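# Clamp a rod with locking pliers and lift it

## Task

Turn the end screw of the locking pliers so the jaws suit the rod lying in the slot, then clamp the pliers tightly onto the rod so the rod sits in the notches of the jaws, and raise the rod roughly a hand's width or more above the floor of the slot. At the end, one gripper holds the pliers motionless by the handles, with the pliers and rod touching nothing else, while the other gripper is empty and its arm is kept well away from both.

## Robot and tools

Robot: two arms, left_arm and right_arm, each with six joints and a parallel gripper. The names are labels only; left_arm sits on the +y side of the scene. Arm bases may be tilted, and any mounting plates and the metal frame behind the arms are fixed obstacles (a plate and its half of the frame count as part of that arm in proximity warnings).

Scene frame: origin on the table top midway between the arms, +x out over the table, +z up. Result lines report each gripper as end_effector_position (metres) and end_effector_quat_wxyz in this frame. That position is the point between the finger pads, about 1 cm short of the fingertips; fingers point along the gripper's +z and close along its y axis. Printed hand positions can be somewhat wrong, worse when the arm is stretched out.

Tool execute_actions, argument actions: a list holding zero or one item. Empty list: just report the state. A motion item is {"rows": [...], "steps": n} with n from 1 to 15 (default 15). Each row is exactly 14 numbers covering both arms together: left_arm waist, shoulder, elbow, wrist pitch, wrist yaw, wrist roll, opening, then the same seven for right_arm. Joint numbers are absolute target angles in radians (same convention as the Joint positions line), not offsets. One row is used per control step (1/30 s); if there are fewer rows than steps, the final row is reused. A wait item is {"steps": n} with n up to 300 and no rows; it sends nothing new and returns after that many steps counted from the previous result, with your reply time included. Optional pictures (boolean) turns camera images on or off for that result; by default they come with every result. A refused call moves nothing.

Joint ranges per arm (radians): waist -2.618 to 3.054, shoulder 0.000 to 3.142, elbow 0.000 to 3.142, wrist pitch -1.571 to 1.571, wrist yaw -1.571 to 1.571, wrist roll -2.094 to 2.094. True limits may differ by up to 0.036 either way. A target more than 0.036 beyond a limit, and beyond the joint's current angle, gets the call refused. Targets past the real limit are clipped to it, and the result may say "joint sent to its limit" (possibly referring to an earlier, still-running action); absence of that line does not prove there is more room.

Opening: a scale from -1 (closed) to +1 (fully open, 0.094 m pad gap). grip_measured reports the actual opening on that scale. Away from the ends, the fingers go to where grip_measured equals your number. To hold something, keep commanding roughly 0.03 below grip_measured for a firm grip, closer for a lighter one. Each gripper's reading may be biased by about 1 mm. Pad force tops out near 50 to 62 N (less on some grippers and on parts under about 2 mm thick), with a brief spike on first contact.

Motion limits: each joint's sent target stays within a lead of its measured angle (waist 0.202, shoulder 0.258, elbow 0.238, wrist pitch 0.573, wrist yaw and roll 0.522 rad), and if the targets would move a gripper over 70 mm from where it is, the whole arm's targets are pulled back. Large moves therefore need several calls or waits. Friction can leave a joint up to about 0.031 rad short, and tiny changes may not move it at all.

Arms keep heading to the last row sent until everything has nearly stopped or a step is HELD; fingers still opening or closing continue regardless.

Result lines: Joint positions and Joint velocities give, per arm, the six joints (rad, rad/s) then the pad gap (m, m/s). Joint torques list each drive's total output in joint order; they carry offsets, scale errors and noise, and are nonzero in free air. "joint command not followed" means the clearance check altered or blocked some joint targets; the rest of the row still ran. HELD marks steps on which your row was not sent in full. "too close" warns of arms nearing each other or the mounts. MOTOR HOT appears from 75 °C; at 90 °C that arm halts for 10 s (then the 90 °C stop is disabled for 5 minutes, after which it can trigger again); at 100 °C the arm and gripper go limp and drop. These halts show as OVER-TEMPERATURE FAULT. Holding loads heats motors, even while you are thinking.

Cameras: cam_head_left, cam_head_right, cam_high, cam_low (896x504 each), cam_left_wrist, cam_right_wrist (616x616), delivered in that order.

Tool zoom_image: camera (one of the names above) and region [x0, y0, x1, y1] in pixels of that camera's latest image, origin top-left, at most 504 by 504. Returns an enlarged view; moves nothing.

Tool show_instructions: no arguments; shows the scene's reference pages (here a locking pliers manual image).

Tool finished_scene: argument scene, the current scene's integer number. Ends that scene for good and checks the goal, which must still hold; the result gives the next task if any. Replying without any tool call ends everything.

Avoid: knocking or placing anything off the table (failure), letting the arms collide or shove each other, dropping or slamming objects, and pushing very hard. Loose objects may occasionally be nudged by an outside disturbance.

Each tool is called as name([rows], argument=value, ...), one row to a line, values as JSON.

Reference images:

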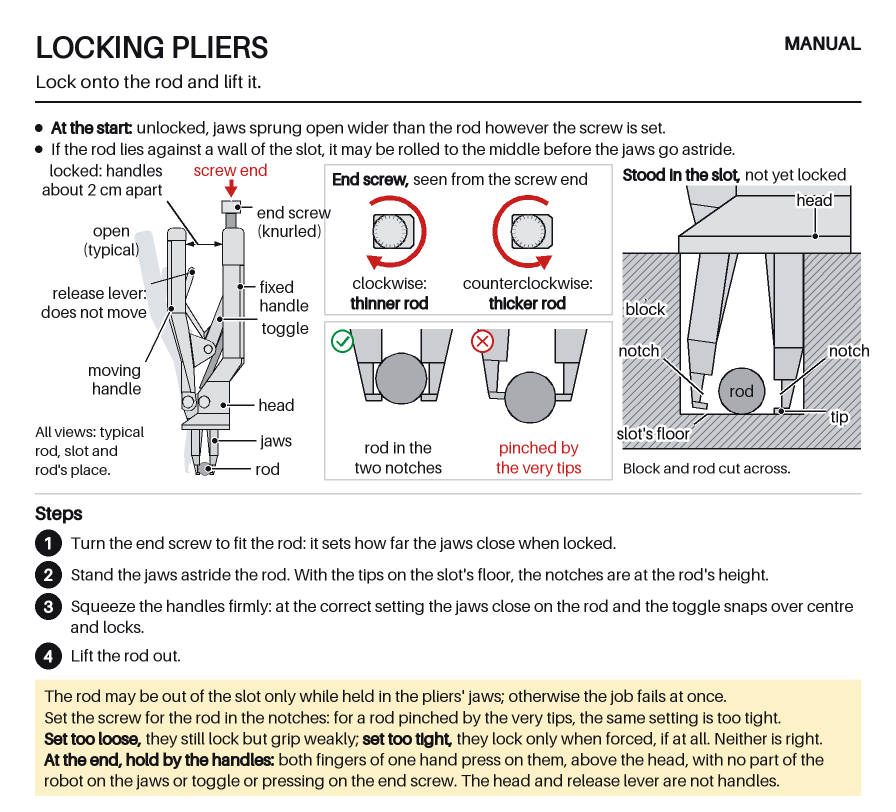

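## Session

execute_actions(actions=[])

Scene clock: 0.00 s of 8100.00 s.
left_arm: end_effector_position=(+0.3392, +0.5731, +0.3439) grip_measured=+1.000 end_effector_quat_wxyz=(-0.151, +0.654, -0.741, +0.015) | right_arm: end_effector_position=(+0.1662, -0.3934, +0.1055) grip_measured=+1.000 end_effector_quat_wxyz=(+0.029, +0.886, +0.464, +0.001)
Joint positions: left_arm=[ 0.582  1.458  1.428 -0.855 -0.278 -0.808  0.094] | right_arm=[-0.424  1.765  0.324  0.24   0.36   1.849  0.094]
Joint velocities: left_arm=[-0.007  0.002 -0.007 -0.037  0.066  0.022  0.   ] | right_arm=[-0.002 -0.007 -0.002 -0.007  0.066 -0.066  0.   ]
Joint torques (N m, as the arm reports them, + toward a larger angle): no reading
Motor temperatures (°C, as the motors report them): left_arm=[25 23 23 25 24 26] | right_arm=[23 25 27 25 24 27]

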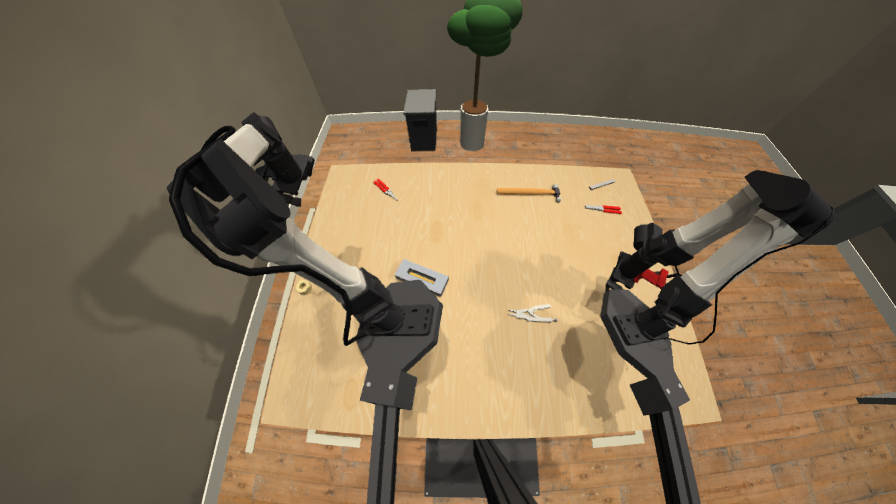

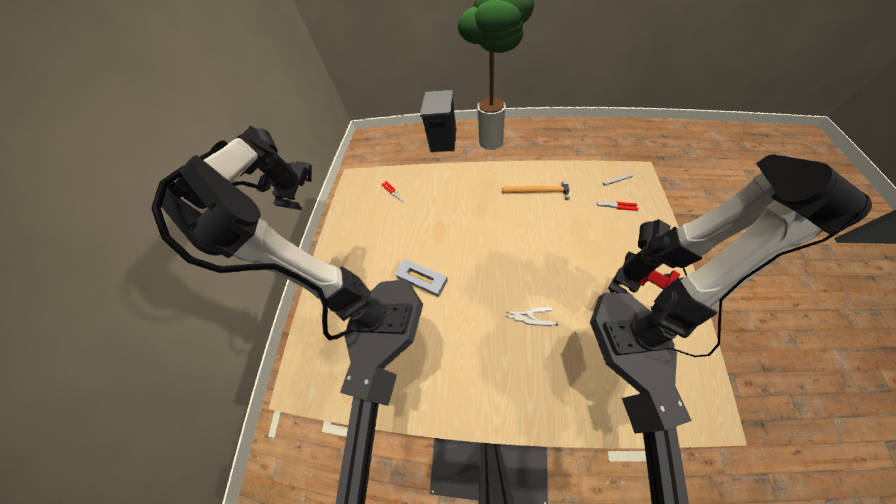

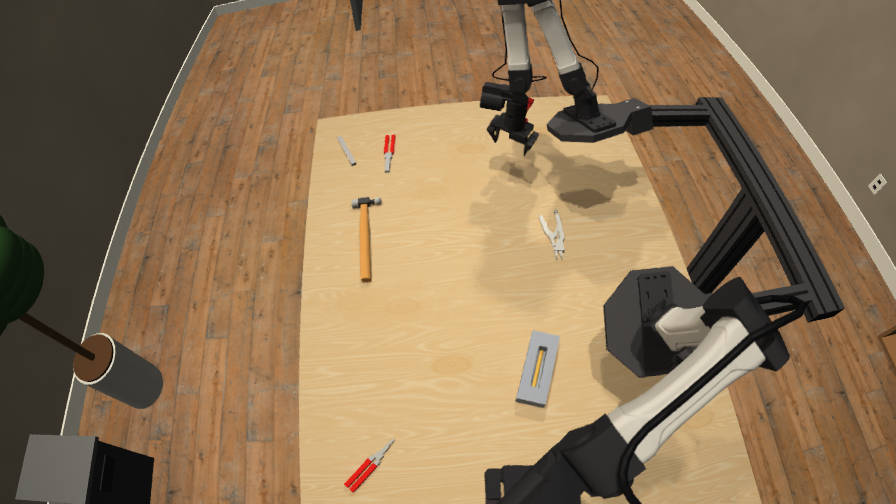

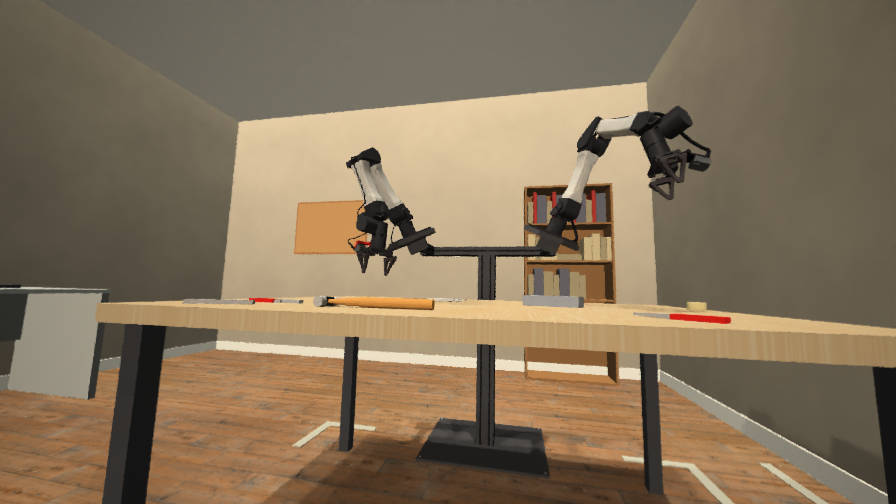

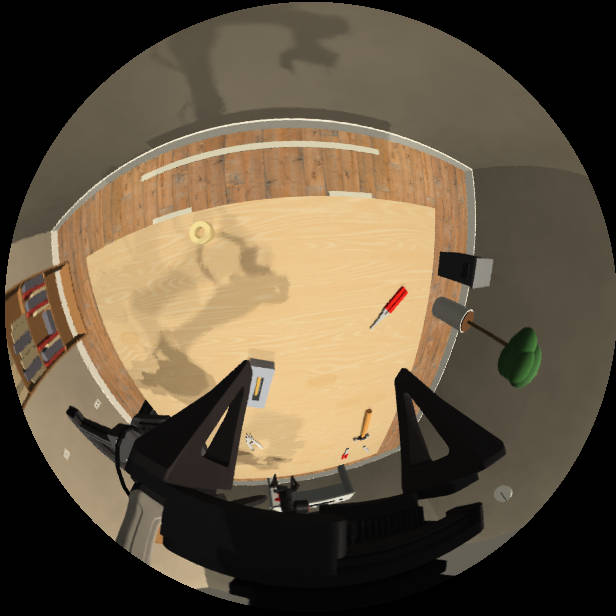

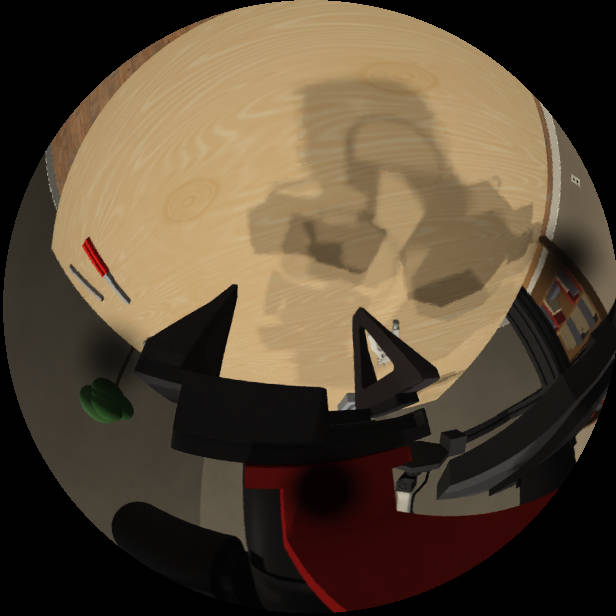

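execute_actions([
  {"rows":[[0,1.571,1.571,0,0,0,1,0,1.571,1.571,0,0,0,1]]},
], pictures=false)

execute_actions([
  {"steps":90},
])

Scene clock: 16.47 s of 8100.00 s.
left_arm: end_effector_position=(+0.5500, +0.4383, +0.5236) grip_measured=+1.000 end_effector_quat_wxyz=(+0.525, -0.235, +0.800, -0.171) | right_arm: end_effector_position=(+0.4498, -0.3006, +0.3236) grip_measured=+1.000 end_effector_quat_wxyz=(+0.237, +0.468, +0.780, +0.340)
Joint positions: left_arm=[ 0.106  1.546  1.545 -0.2   -0.072 -0.19   0.094] | right_arm=[-0.013  1.6    0.95   0.05   0.062  0.99   0.094]
Joint velocities: left_arm=[-1.263  0.066  0.11   1.048  0.359  1.033  0.   ] | right_arm=[ 0.139 -0.012  1.604 -0.154 -0.315 -1.956  0.   ]
Joint torques (N m, as the arm reports them, + toward a larger angle): left_arm=[-3.89 -9.8   9.82  2.06  0.31  0.15] | right_arm=[ 3.04 -9.48  8.29  1.62 -0.24 -0.02]
Motor temperatures (°C, as the motors report them): left_arm=[25 26 25 25 24 26] | right_arm=[23 26 27 25 24 27]
Steps of this call (steps 1 to 479: nothing new was sent; steps 480 to 494: all 15 steps of this action). Readings (joint positions):
480: left_arm=[0.576 1.462 1.433 -0.839 -0.268 -0.778] | right_arm=[-0.412 1.755 0.337 0.210 0.342 1.812]
481: left_arm=[0.558 1.472 1.445 -0.801 -0.252 -0.735] | right_arm=[-0.379 1.733 0.359 0.171 0.310 1.760]
483: left_arm=[0.504 1.495 1.474 -0.705 -0.215 -0.648] | right_arm=[-0.305 1.685 0.425 0.131 0.252 1.658]
487: left_arm=[0.381 1.525 1.511 -0.500 -0.153 -0.462] | right_arm=[-0.155 1.625 0.591 0.096 0.168 1.444]
494: the state above

Scene clock: 19.47 s of 8100.00 s.
left_arm: end_effector_position=(+0.5672, +0.3934, +0.5963) grip_measured=+1.000 end_effector_quat_wxyz=(+0.630, -0.120, +0.746, -0.178) | right_arm: end_effector_position=(+0.5565, -0.4019, +0.6061) grip_measured=+1.000 end_effector_quat_wxyz=(+0.638, +0.099, +0.738, +0.196)
Joint positions: left_arm=[-0.013  1.555  1.56  -0.005 -0.007 -0.005  0.094] | right_arm=[-0.006  1.554  1.576  0.022  0.007  0.007  0.094]
Joint velocities: left_arm=[-0.002 -0.012 -0.007  0.022 -0.066 -0.11   0.   ] | right_arm=[-0.012  0.007 -0.007 -0.022  0.022 -0.007  0.   ]
Joint torques (N m, as the arm reports them, + toward a larger angle): left_arm=[-2.63 -9.24  9.38  2.13  0.35  0.19] | right_arm=[ 3.46 -7.52  8.33  1.88 -0.32 -0.08]
Motor temperatures (°C, as the motors report them): left_arm=[25 26 25 26 24 26] | right_arm=[23 27 27 26 24 27]
Steps of this call (steps 1 to 45: the robot went on to your last target; steps 46 to 90: nothing new was sent). Readings (joint positions):
1: left_arm=[0.063 1.549 1.549 -0.162 -0.059 -0.154] | right_arm=[-0.009 1.599 1.006 0.046 0.054 0.921]
2: left_arm=[0.027 1.553 1.553 -0.128 -0.044 -0.123] | right_arm=[-0.007 1.598 1.062 0.043 0.047 0.853]
4: left_arm=[-0.012 1.555 1.557 -0.080 -0.020 -0.079] | right_arm=[-0.006 1.596 1.173 0.038 0.036 0.718]
8: left_arm=[-0.013 1.555 1.560 -0.031 -0.010 -0.035] | right_arm=[-0.006 1.596 1.393 0.031 0.025 0.451]
90: the state above
All arms were judged still, so your last target was given up. Only a new action makes them travel on or press farther. Fingers that are still opening or closing keep moving.

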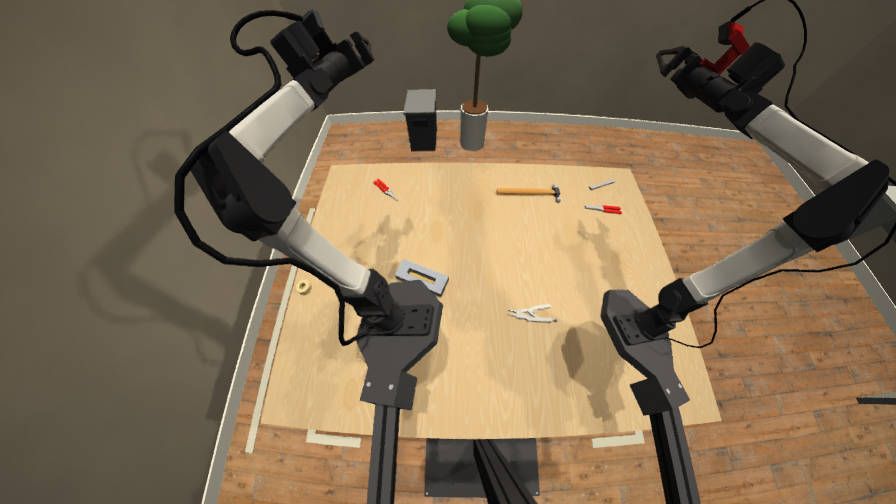

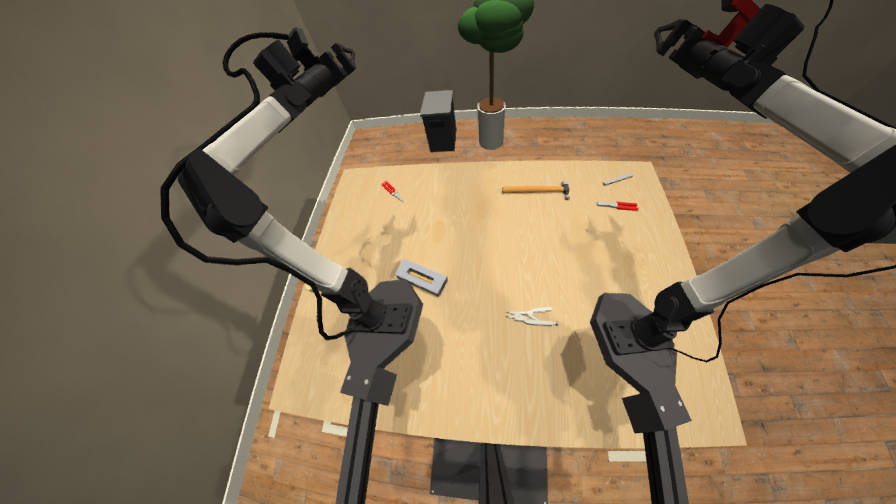

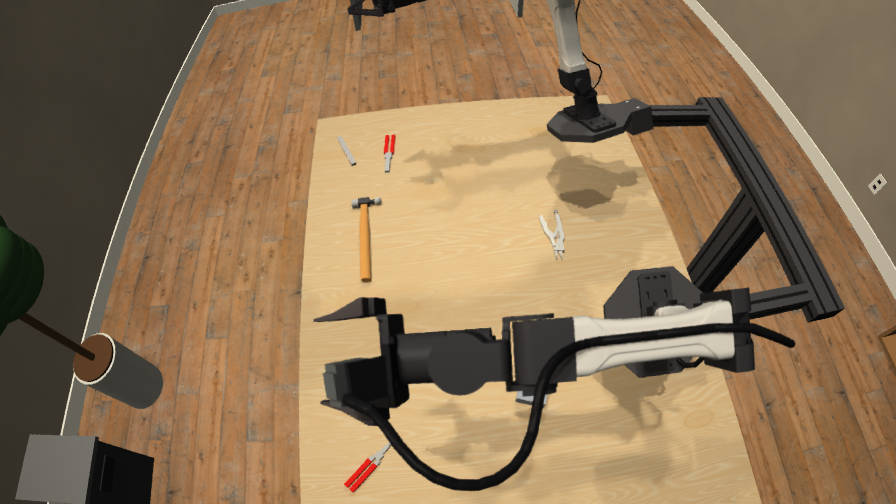

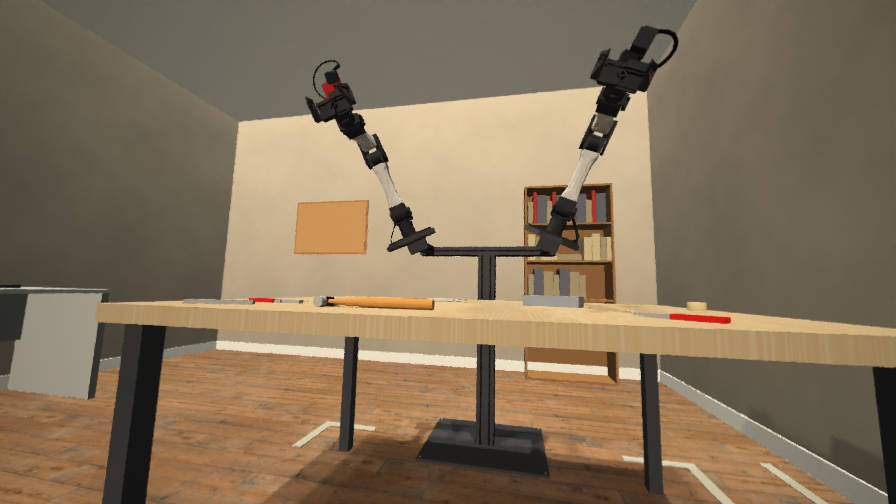

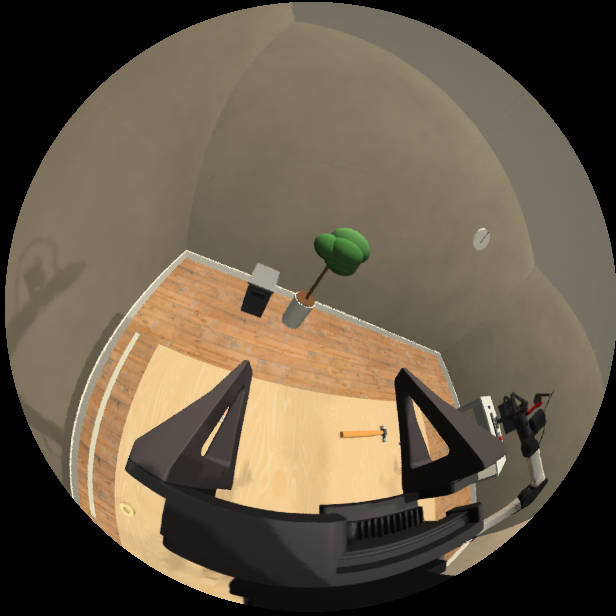

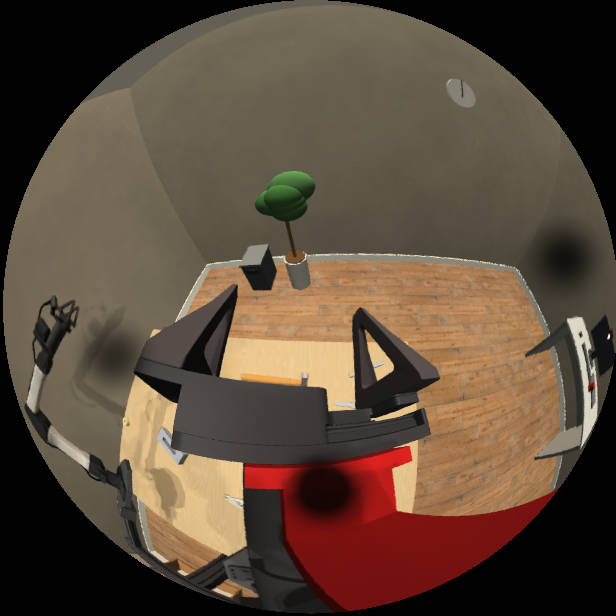

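execute_actions([
  {"rows":[[0,1.571,1.571,-1.2,0,0,1,0,1.571,1.571,0,1.2,0,1]]},
], pictures=false)

execute_actions([
  {"steps":40},
], pictures=false)

execute_actions([
  {"rows":[[0,1.571,0.8,0,0,0,1,0,2.2,2.2,0,0,0,1]]},
], pictures=false)

execute_actions([
  {"steps":45},
], pictures=false)

execute_actions([
  {"rows":[[0.8,1.571,1.571,0,0,0,1,-0.8,1.571,1.571,0,0,0,1]]},
], pictures=false)

execute_actions([
  {"steps":45},
], pictures=false)

Scene clock: 47.67 s of 8100.00 s.
left_arm: end_effector_position=(+0.4166, +0.3253, +0.4273) grip_measured=+1.000 end_effector_quat_wxyz=(+0.190, -0.017, +0.959, -0.210) | right_arm: end_effector_position=(+0.4817, -0.5525, +0.5546) grip_measured=+1.000 end_effector_quat_wxyz=(+0.496, +0.415, +0.732, -0.215)
Joint positions: left_arm=[-0.013  1.555  1.571 -1.029 -0.007 -0.005  0.094] | right_arm=[0.002 1.554 1.576 0.021 1.105 0.005 0.094]
Joint velocities: left_arm=[-0.012  0.027 -0.002 -1.267 -0.037  0.007  0.   ] | right_arm=[ 0.007  0.012  0.002 -0.007  0.579  0.051  0.   ]
Joint torques (N m, as the arm reports them, + toward a larger angle): left_arm=[-2.39 -8.47  7.52  1.21  0.33  0.18] | right_arm=[ 2.62 -7.39  7.83  1.5   0.   -0.03]
Motor temperatures (°C, as the motors report them): left_arm=[26 27 28 30 24 26] | right_arm=[24 31 31 29 24 27]
Steps of this call (steps 1 to 831: nothing new was sent; steps 832 to 846: all 15 steps of this action). Readings (joint positions):
832: left_arm=[-0.013 1.554 1.565 -0.048 -0.007 -0.005] | right_arm=[-0.002 1.554 1.576 0.022 0.075 0.006]
833: left_arm=[-0.013 1.552 1.570 -0.117 -0.007 -0.005] | right_arm=[0.001 1.554 1.576 0.022 0.172 0.006]
835: left_arm=[-0.013 1.551 1.571 -0.255 -0.007 -0.005] | right_arm=[0.002 1.554 1.576 0.022 0.367 0.006]
839: left_arm=[-0.013 1.553 1.571 -0.554 -0.007 -0.005] | right_arm=[0.002 1.554 1.576 0.022 0.758 0.005]
846: the state above

Scene clock: 49.00 s of 8100.00 s.
left_arm: end_effector_position=(+0.3806, +0.3223, +0.4160) grip_measured=+1.000 end_effector_quat_wxyz=(+0.115, -0.000, +0.971, -0.210) | right_arm: end_effector_position=(+0.4691, -0.5604, +0.5535) grip_measured=+1.000 end_effector_quat_wxyz=(+0.478, +0.436, +0.722, -0.247)
Joint positions: left_arm=[-0.013  1.555  1.571 -1.182 -0.007 -0.005  0.094] | right_arm=[0.002 1.554 1.576 0.021 1.191 0.005 0.094]
Joint velocities: left_arm=[ 0.037 -0.002 -0.002 -0.081 -0.022 -0.007  0.   ] | right_arm=[-0.017 -0.007  0.022 -0.051  0.022  0.022  0.   ]
Joint torques (N m, as the arm reports them, + toward a larger angle): left_arm=[-2.31 -8.1   7.2   0.71  0.34  0.17] | right_arm=[ 2.56 -7.22  7.96  1.46 -0.01  0.04]
Motor temperatures (°C, as the motors report them): left_arm=[26 27 28 29 24 26] | right_arm=[24 31 31 29 24 27]
Steps of this call (steps 1 to 30: the robot went on to your last target; steps 31 to 40: nothing new was sent). Readings (joint positions):
1: left_arm=[-0.013 1.555 1.571 -1.063 -0.007 -0.005] | right_arm=[0.002 1.554 1.576 0.021 1.122 0.005]
2: left_arm=[-0.013 1.555 1.571 -1.090 -0.007 -0.005] | right_arm=[0.002 1.554 1.576 0.021 1.137 0.005]
4: left_arm=[-0.013 1.555 1.571 -1.126 -0.007 -0.005] | right_arm=[0.002 1.554 1.576 0.021 1.157 0.005]
8: left_arm=[-0.013 1.555 1.571 -1.162 -0.007 -0.005] | right_arm=[0.002 1.554 1.576 0.021 1.177 0.005]
40: the state above
All arms were judged still, so your last target was given up. Only a new action makes them travel on or press farther. Fingers that are still opening or closing keep moving.

Scene clock: 49.50 s of 8100.00 s.
left_arm: end_effector_position=(+0.3865, +0.2538, +0.2664) grip_measured=+1.000 end_effector_quat_wxyz=(+0.245, -0.030, +0.946, -0.209) | right_arm: end_effector_position=(+0.6932, -0.3892, +0.5230) grip_measured=+1.000 end_effector_quat_wxyz=(+0.618, +0.174, +0.759, +0.105)
Joint positions: left_arm=[-0.013  1.581  0.793 -0.109 -0.007 -0.005  0.094] | right_arm=[0.    2.162 2.17  0.026 0.256 0.005 0.094]
Joint velocities: left_arm=[ 0.002 -0.002 -0.002  0.857 -0.081 -0.022  0.   ] | right_arm=[ 0.002  0.73   0.076 -0.139 -1.722  0.051  0.   ]
Joint torques (N m, as the arm reports them, + toward a larger angle): left_arm=[-2.37 -9.89  6.99  1.15  0.34  0.18] | right_arm=[  4.64 -14.41  10.51   1.97  -0.15   0.  ]
Motor temperatures (°C, as the motors report them): left_arm=[26 27 28 29 24 26] | right_arm=[24 31 31 29 24 27]
Steps of this call (steps 1 to 15: all 15 steps of this action). Readings (joint positions):
1: left_arm=[-0.013 1.546 1.530 -1.108 -0.007 -0.005] | right_arm=[0.001 1.569 1.598 0.012 1.158 0.006]
2: left_arm=[-0.013 1.532 1.460 -0.984 -0.007 -0.005] | right_arm=[0.000 1.606 1.653 0.013 1.100 0.006]
4: left_arm=[-0.013 1.535 1.313 -0.753 -0.007 -0.005] | right_arm=[0.000 1.694 1.766 0.018 0.979 0.006]
8: left_arm=[-0.013 1.562 0.993 -0.328 -0.007 -0.005] | right_arm=[0.000 1.892 1.988 0.023 0.727 0.005]
15: the state above

Scene clock: 51.00 s of 8100.00 s.
left_arm: end_effector_position=(+0.4080, +0.2582, +0.2788) grip_measured=+1.000 end_effector_quat_wxyz=(+0.293, -0.041, +0.932, -0.208) | right_arm: end_effector_position=(+0.6979, -0.3389, +0.5167) grip_measured=+1.000 end_effector_quat_wxyz=(+0.615, +0.090, +0.757, +0.201)
Joint positions: left_arm=[-0.013  1.581  0.793 -0.007 -0.007 -0.005  0.094] | right_arm=[ 0.     2.2    2.184 -0.001  0.007  0.005  0.094]
Joint velocities: left_arm=[-0.002  0.012 -0.017 -0.022  0.037 -0.11   0.   ] | right_arm=[ 0.012  0.002  0.002 -0.022 -0.066 -0.037  0.   ]
Joint torques (N m, as the arm reports them, + toward a larger angle): left_arm=[ -2.41 -10.06   7.12   1.59   0.34   0.18] | right_arm=[  5.1  -14.43  10.11   2.14  -0.31   0.01]
Motor temperatures (°C, as the motors report them): left_arm=[26 27 28 29 24 26] | right_arm=[24 32 31 29 24 27]
Steps of this call (steps 1 to 30: the robot went on to your last target; steps 31 to 45: nothing new was sent). Readings (joint positions):
1: left_arm=[-0.013 1.581 0.793 -0.084 -0.007 -0.005] | right_arm=[0.000 2.183 2.171 0.021 0.204 0.005]
2: left_arm=[-0.013 1.581 0.793 -0.067 -0.007 -0.005] | right_arm=[0.000 2.200 2.171 0.014 0.163 0.005]
4: left_arm=[-0.013 1.581 0.793 -0.043 -0.007 -0.005] | right_arm=[0.000 2.218 2.171 0.000 0.105 0.005]
8: left_arm=[-0.013 1.581 0.793 -0.020 -0.007 -0.005] | right_arm=[0.000 2.214 2.171 -0.006 0.046 0.005]
45: the state above
All arms were judged still, so your last target was given up. Only a new action makes them travel on or press farther. Fingers that are still opening or closing keep moving.

Scene clock: 51.50 s of 8100.00 s.
left_arm: end_effector_position=(+0.5152, +0.5623, +0.4058) grip_measured=+1.000 end_effector_quat_wxyz=(+0.496, -0.257, +0.829, -0.036) | right_arm: end_effector_position=(+0.5300, -0.6501, +0.5103) grip_measured=+1.000 end_effector_quat_wxyz=(+0.593, +0.251, +0.765, -0.008)
Joint positions: left_arm=[ 0.453  1.586  1.363 -0.009  0.005 -0.004  0.094] | right_arm=[-0.539  1.608  1.648  0.001 -0.005  0.005  0.094]
Joint velocities: left_arm=[0.94  0.002 1.145 0.007 0.037 0.081 0.   ] | right_arm=[-1.57  -0.706 -0.335  0.066 -0.037 -0.051  0.   ]
Joint torques (N m, as the arm reports them, + toward a larger angle): left_arm=[ -2.05 -13.95   9.4    2.07   0.18   0.15] | right_arm=[  1.88 -10.34   6.35   2.12  -0.17   0.02]
Motor temperatures (°C, as the motors report them): left_arm=[26 28 28 29 24 26] | right_arm=[24 32 31 29 24 27]
Steps of this call (steps 1 to 15: all 15 steps of this action). Readings (joint positions):
1: left_arm=[-0.003 1.581 0.808 -0.020 -0.001 -0.004] | right_arm=[-0.007 2.184 2.162 0.004 0.003 0.005]
2: left_arm=[0.021 1.585 0.837 -0.033 0.004 -0.004] | right_arm=[-0.019 2.153 2.115 -0.001 -0.002 0.005]
4: left_arm=[0.085 1.586 0.911 -0.034 0.004 -0.004] | right_arm=[-0.066 2.080 2.030 -0.006 -0.006 0.005]
8: left_arm=[0.219 1.586 1.078 -0.023 0.005 -0.004] | right_arm=[-0.208 1.908 1.866 -0.006 -0.006 0.005]
15: the state above

Scene clock: 53.00 s of 8100.00 s.
left_arm: end_effector_position=(+0.4303, +0.7527, +0.4646) grip_measured=+1.000 end_effector_quat_wxyz=(+0.536, -0.361, +0.751, +0.137) | right_arm: end_effector_position=(+0.4489, -0.7598, +0.4846) grip_measured=+1.000 end_effector_quat_wxyz=(+0.556, +0.326, +0.755, -0.119)
Joint positions: left_arm=[ 0.81   1.568  1.565  0.016 -0.007 -0.004  0.094] | right_arm=[-0.805  1.559  1.596  0.013  0.008  0.005  0.094]
Joint velocities: left_arm=[ 0.007 -0.002 -0.012 -0.022  0.081  0.022  0.   ] | right_arm=[-0.022 -0.017  0.012 -0.051  0.037  0.037  0.   ]
Joint torques (N m, as the arm reports them, + toward a larger angle): left_arm=[ -2.46 -14.46   9.57   2.04   0.2    0.16] | right_arm=[  1.84 -11.12   7.39   2.13  -0.2    0.02]
Motor temperatures (°C, as the motors report them): left_arm=[26 28 28 29 24 26] | right_arm=[24 33 31 29 24 27]
Steps of this call (steps 1 to 30: the robot went on to your last target; steps 31 to 45: nothing new was sent). Readings (joint positions):
1: left_arm=[0.487 1.586 1.403 -0.007 0.005 -0.004] | right_arm=[-0.596 1.588 1.639 0.004 -0.005 0.005]
2: left_arm=[0.524 1.586 1.440 -0.004 0.006 -0.004] | right_arm=[-0.655 1.573 1.635 0.007 -0.004 0.005]
4: left_arm=[0.606 1.584 1.500 0.005 0.007 -0.004] | right_arm=[-0.761 1.560 1.624 0.014 0.001 0.005]
8: left_arm=[0.785 1.574 1.560 0.016 -0.001 -0.004] | right_arm=[-0.818 1.559 1.600 0.014 0.014 0.005]
45: the state above
All arms were judged still, so your last target was given up. Only a new action makes them travel on or press farther. Fingers that are still opening or closing keep moving.

zoom_image(camera="cam_head_left", region=[380, 240, 580, 350])

zoom_image(camera="cam_high", region=[500, 190, 620, 280])

Region (380, 240, 580, 350) of cam_head_left's 896x504 image, scaled by 2.520, with more detail than that image has; it fills the top 277 rows of this view, and the rest is white.

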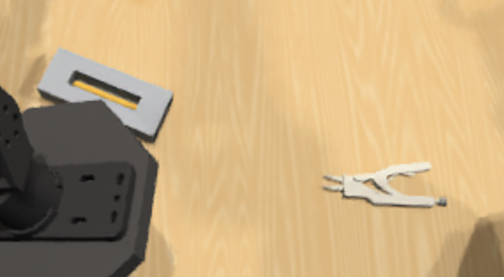

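Region (500, 190, 620, 280) of cam_high's 896x504 image, scaled by 4.200, with more detail than that image has; it fills the top 378 rows of this view, and the rest is white.

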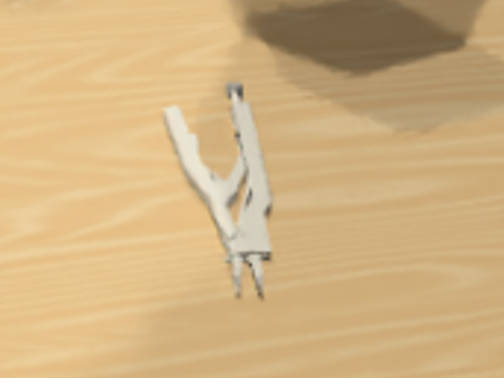

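execute_actions([
  {"rows":[[0.3,1.0,0.7,-0.7,0,0,1,0.902,2.36,0.829,-0.299,0.38,-0.37,1]]},
], pictures=false)

execute_actions([
  {"steps":60},
])

Scene clock: 113.50 s of 8100.00 s.
left_arm: end_effector_position=(+0.3645, +0.4652, +0.4283) grip_measured=+1.000 end_effector_quat_wxyz=(+0.390, -0.215, +0.890, -0.095) | right_arm: end_effector_position=(+0.4915, -0.6323, +0.3187) grip_measured=+1.000 end_effector_quat_wxyz=(+0.382, +0.219, +0.893, -0.090)
Joint positions: left_arm=[ 0.358  1.03   1.024 -0.494 -0.001 -0.004  0.094] | right_arm=[-0.574  1.748  1.452 -0.082  0.195 -0.181  0.094]
Joint velocities: left_arm=[-0.422 -0.398 -1.165 -0.52  -0.022 -0.007  0.   ] | right_arm=[ 0.496  0.505 -0.393 -0.198  0.256 -0.315  0.   ]
Joint torques (N m, as the arm reports them, + toward a larger angle): left_arm=[-1.52 -5.22  5.68  1.25  0.2   0.16] | right_arm=[  2.78 -10.85   6.08   1.61  -0.18  -0.03]
Motor temperatures (°C, as the motors report them): left_arm=[26 37 32 32 24 26] | right_arm=[24 44 33 33 24 27]
Steps of this call (steps 1 to 1800: nothing new was sent; steps 1801 to 1815: all 15 steps of this action). Readings (joint positions):
1801: left_arm=[0.802 1.554 1.550 -0.004 -0.011 -0.004] | right_arm=[-0.800 1.561 1.593 0.011 0.022 -0.008]
1802: left_arm=[0.783 1.520 1.514 -0.053 -0.013 -0.004] | right_arm=[-0.790 1.564 1.589 0.008 0.041 -0.024]
1804: left_arm=[0.724 1.442 1.441 -0.152 -0.013 -0.004] | right_arm=[-0.760 1.579 1.576 -0.002 0.072 -0.054]
1808: left_arm=[0.586 1.276 1.297 -0.318 -0.010 -0.004] | right_arm=[-0.694 1.630 1.537 -0.031 0.124 -0.108]
1815: the state above

Scene clock: 115.50 s of 8100.00 s.
left_arm: end_effector_position=(+0.2638, +0.3702, +0.3042) grip_measured=+1.000 end_effector_quat_wxyz=(+0.165, -0.165, +0.960, -0.153) | right_arm: end_effector_position=(+0.1035, -0.0899, +0.1521) grip_measured=+1.000 end_effector_quat_wxyz=(+0.015, -0.672, +0.740, +0.008)
Joint positions: left_arm=[ 0.312  1.013  0.701 -0.685 -0.001 -0.004  0.094] | right_arm=[ 0.91   2.357  0.848 -0.282  0.371 -0.365  0.094]
Joint velocities: left_arm=[ 0.007 -0.012  0.002  0.095  0.037 -0.081  0.   ] | right_arm=[ 0.012 -0.007 -0.007 -0.022  0.051 -0.037  0.   ]
Joint torques (N m, as the arm reports them, + toward a larger angle): left_arm=[-2.2  -6.32  7.11  0.84  0.23  0.17] | right_arm=[ 2.68 -8.11  2.7   0.39 -0.02  0.04]
Motor temperatures (°C, as the motors report them): left_arm=[26 37 32 32 24 26] | right_arm=[24 44 33 33 24 27]
Steps of this call (steps 1 to 60: the robot went on to your last target). Readings (joint positions):
1: left_arm=[0.346 1.019 0.983 -0.510 -0.001 -0.004] | right_arm=[-0.556 1.766 1.439 -0.088 0.203 -0.190]
2: left_arm=[0.338 1.014 0.941 -0.525 -0.001 -0.004] | right_arm=[-0.538 1.785 1.425 -0.094 0.211 -0.199]
4: left_arm=[0.328 1.013 0.853 -0.553 -0.001 -0.004] | right_arm=[-0.501 1.823 1.397 -0.106 0.226 -0.214]
8: left_arm=[0.312 1.013 0.714 -0.649 -0.001 -0.004] | right_arm=[-0.424 1.903 1.339 -0.127 0.252 -0.241]
60: the state above
All arms were judged still, so your last target was given up. Only a new action makes them travel on or press farther. Fingers that are still opening or closing keep moving.

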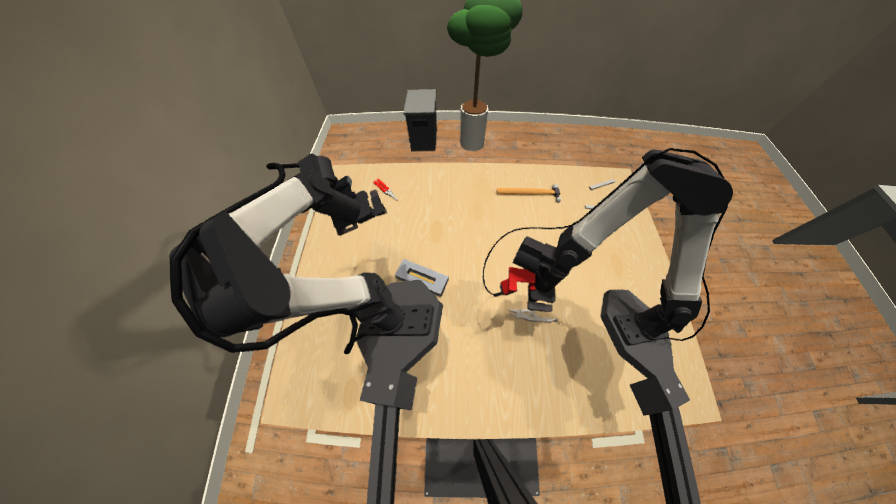

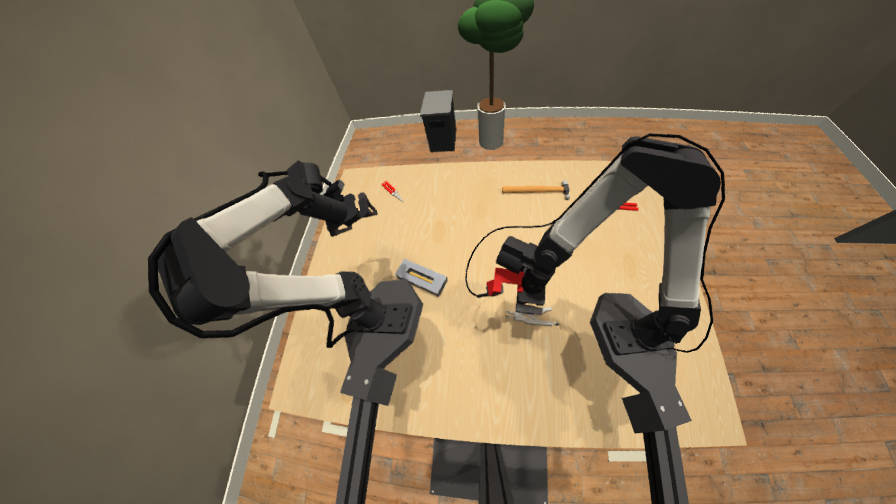

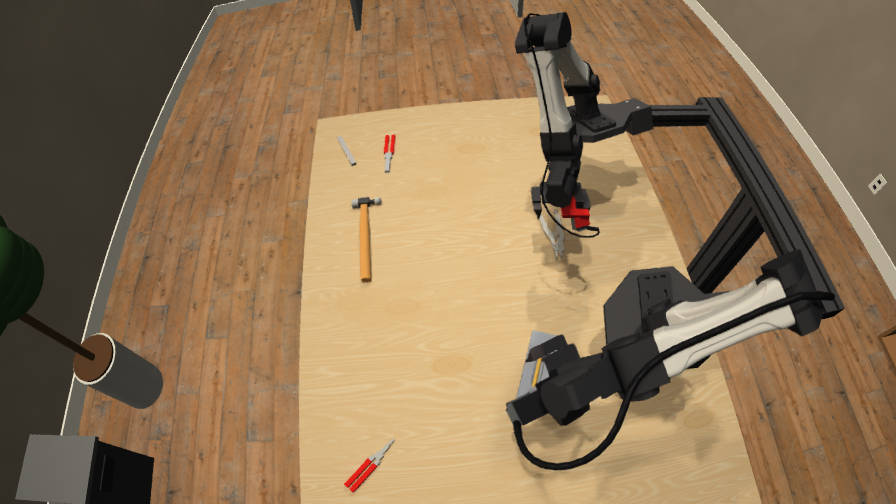

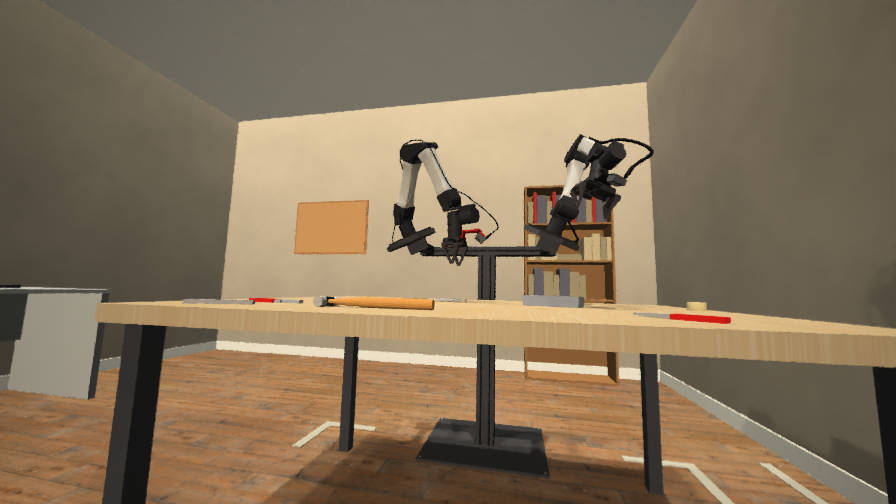

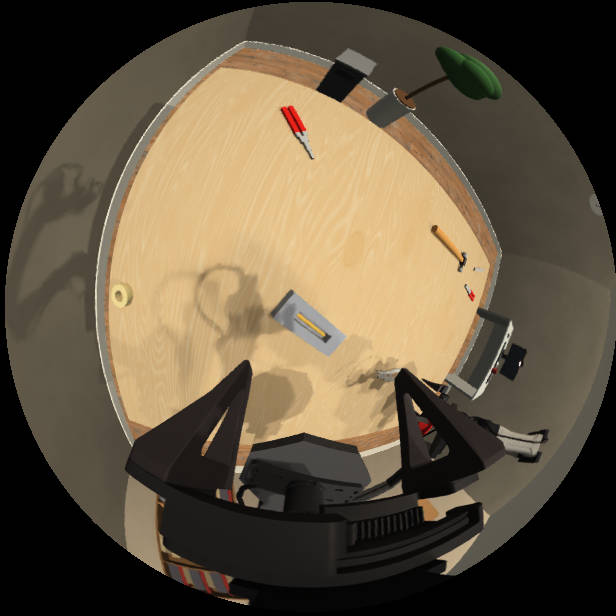

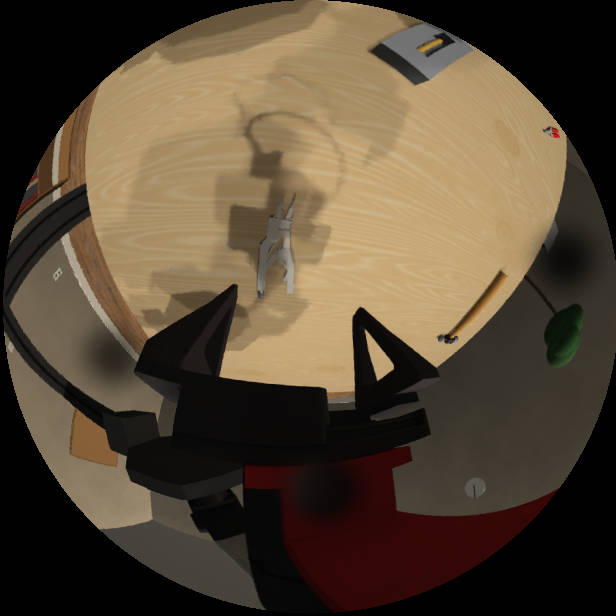

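execute_actions([
  {"rows":[[0.3,1.0,0.7,-0.7,0,0,1,0.924,2.732,0.75,0.129,0.374,-0.35,0]]},
], pictures=false)

execute_actions([
  {"steps":30},
])

Scene clock: 126.03 s of 8100.00 s.
left_arm: end_effector_position=(+0.2638, +0.3702, +0.3042) grip_measured=+1.000 end_effector_quat_wxyz=(+0.165, -0.165, +0.960, -0.153) | right_arm: end_effector_position=(+0.0402, -0.1324, +0.0557) grip_measured=+0.001 end_effector_quat_wxyz=(-0.031, -0.687, +0.726, -0.013)
Joint positions: left_arm=[ 0.312  1.013  0.701 -0.685 -0.001 -0.004  0.094] | right_arm=[ 0.918  2.742  0.747  0.09   0.374 -0.357  0.047]
Joint velocities: left_arm=[-0.002  0.002  0.017 -0.022 -0.051  0.007  0.   ] | right_arm=[-0.007 -0.061 -0.007  0.183 -0.022 -0.022 -0.001]
Joint torques (N m, as the arm reports them, + toward a larger angle): left_arm=[-2.22 -6.35  7.11  0.84  0.24  0.17] | right_arm=[ 3.19 -8.61  1.    0.43 -0.12  0.08]
Motor temperatures (°C, as the motors report them): left_arm=[26 35 31 31 24 26] | right_arm=[24 42 32 31 24 27]
Steps of this call (steps 1 to 301: nothing new was sent; steps 302 to 316: all 15 steps of this action). Readings (joint positions):
302: left_arm=[0.312 1.013 0.701 -0.685 -0.001 -0.004] | right_arm=[0.911 2.376 0.838 -0.234 0.374 -0.364]
303: left_arm=[0.312 1.013 0.701 -0.685 -0.001 -0.004] | right_arm=[0.913 2.425 0.833 -0.154 0.375 -0.362]
305: left_arm=[0.312 1.013 0.701 -0.685 -0.001 -0.004] | right_arm=[0.916 2.558 0.826 -0.043 0.375 -0.359]
309: left_arm=[0.312 1.013 0.701 -0.685 -0.001 -0.004] | right_arm=[0.918 2.740 0.768 0.040 0.374 -0.358]
316: the state above

Scene clock: 127.03 s of 8100.00 s.
left_arm: end_effector_position=(+0.2638, +0.3702, +0.3042) grip_measured=+1.000 end_effector_quat_wxyz=(+0.165, -0.165, +0.960, -0.153) | right_arm: end_effector_position=(+0.0433, -0.1262, +0.0560) grip_measured=+0.001 end_effector_quat_wxyz=(-0.019, -0.684, +0.729, -0.008)
Joint positions: left_arm=[ 0.312  1.013  0.701 -0.685 -0.001 -0.004  0.094] | right_arm=[ 0.918  2.739  0.747  0.115  0.374 -0.357  0.047]
Joint velocities: left_arm=[-0.002 -0.007  0.012  0.022 -0.037 -0.066  0.   ] | right_arm=[ 0.012  0.002 -0.002 -0.037 -0.095 -0.051  0.001]
Joint torques (N m, as the arm reports them, + toward a larger angle): left_arm=[-2.2  -6.34  7.11  0.84  0.23  0.17] | right_arm=[ 3.39 -8.84  1.16  0.57 -0.11  0.09]
Motor temperatures (°C, as the motors report them): left_arm=[26 35 31 30 24 26] | right_arm=[24 42 32 31 24 27]
Steps of this call (steps 1 to 30: the robot went on to your last target). Readings (joint positions):
1: left_arm=[0.312 1.013 0.701 -0.685 -0.001 -0.004] | right_arm=[0.918 2.740 0.747 0.096 0.374 -0.357]
2: left_arm=[0.312 1.013 0.701 -0.685 -0.001 -0.004] | right_arm=[0.918 2.740 0.747 0.101 0.374 -0.357]
4: left_arm=[0.312 1.013 0.701 -0.685 -0.001 -0.004] | right_arm=[0.918 2.739 0.747 0.107 0.374 -0.357]
8: left_arm=[0.312 1.013 0.701 -0.685 -0.001 -0.004] | right_arm=[0.918 2.739 0.747 0.112 0.374 -0.357]
30: the state above
All arms were judged still, so your last target was given up. Only a new action makes them travel on or press farther. Fingers that are still opening or closing keep moving.

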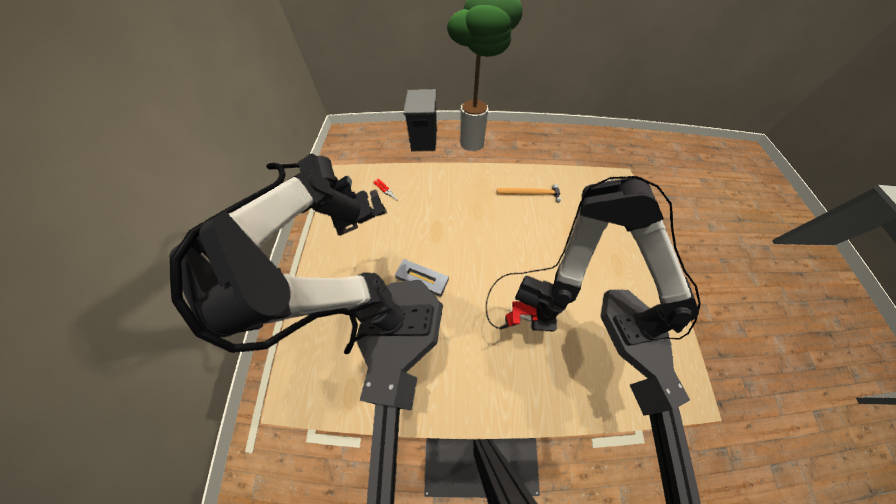

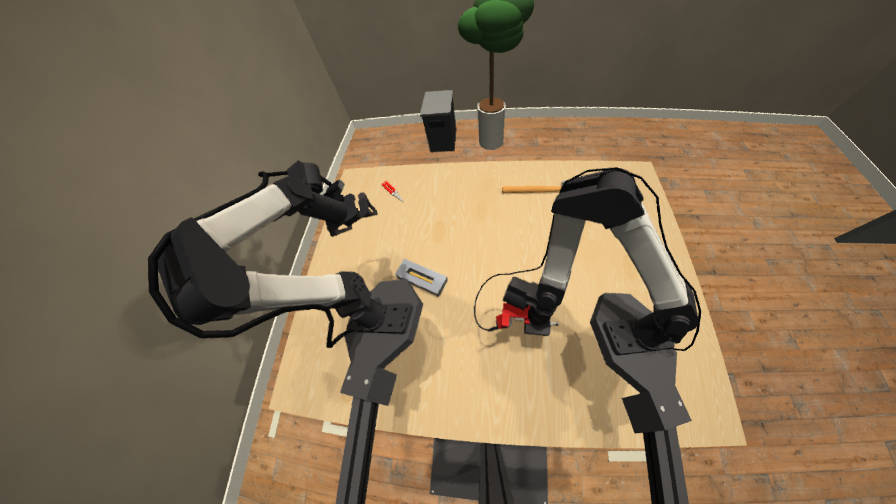

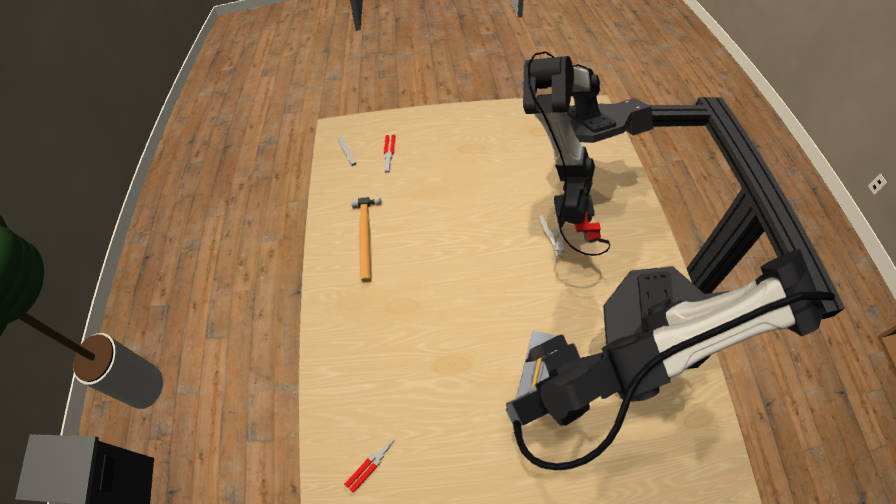

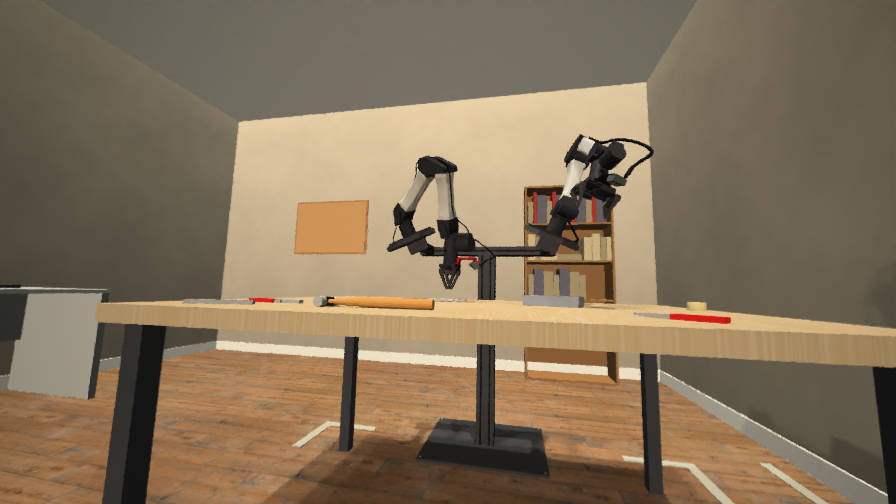

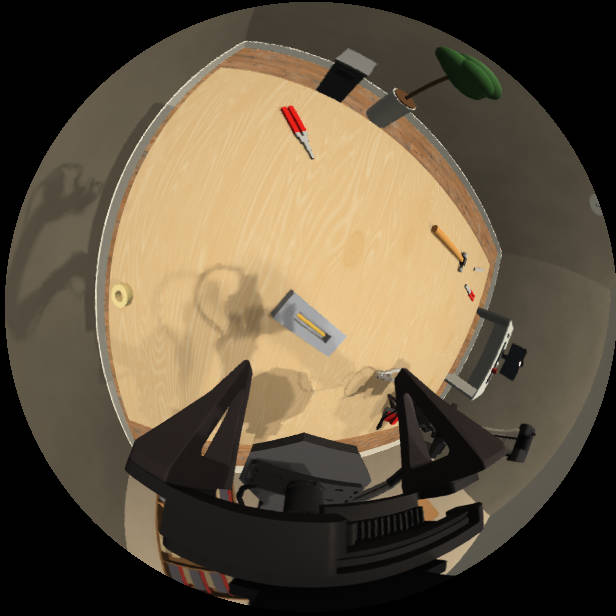

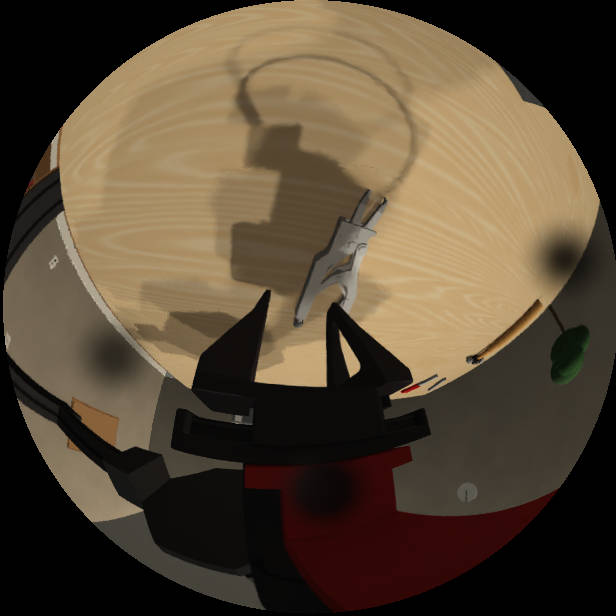

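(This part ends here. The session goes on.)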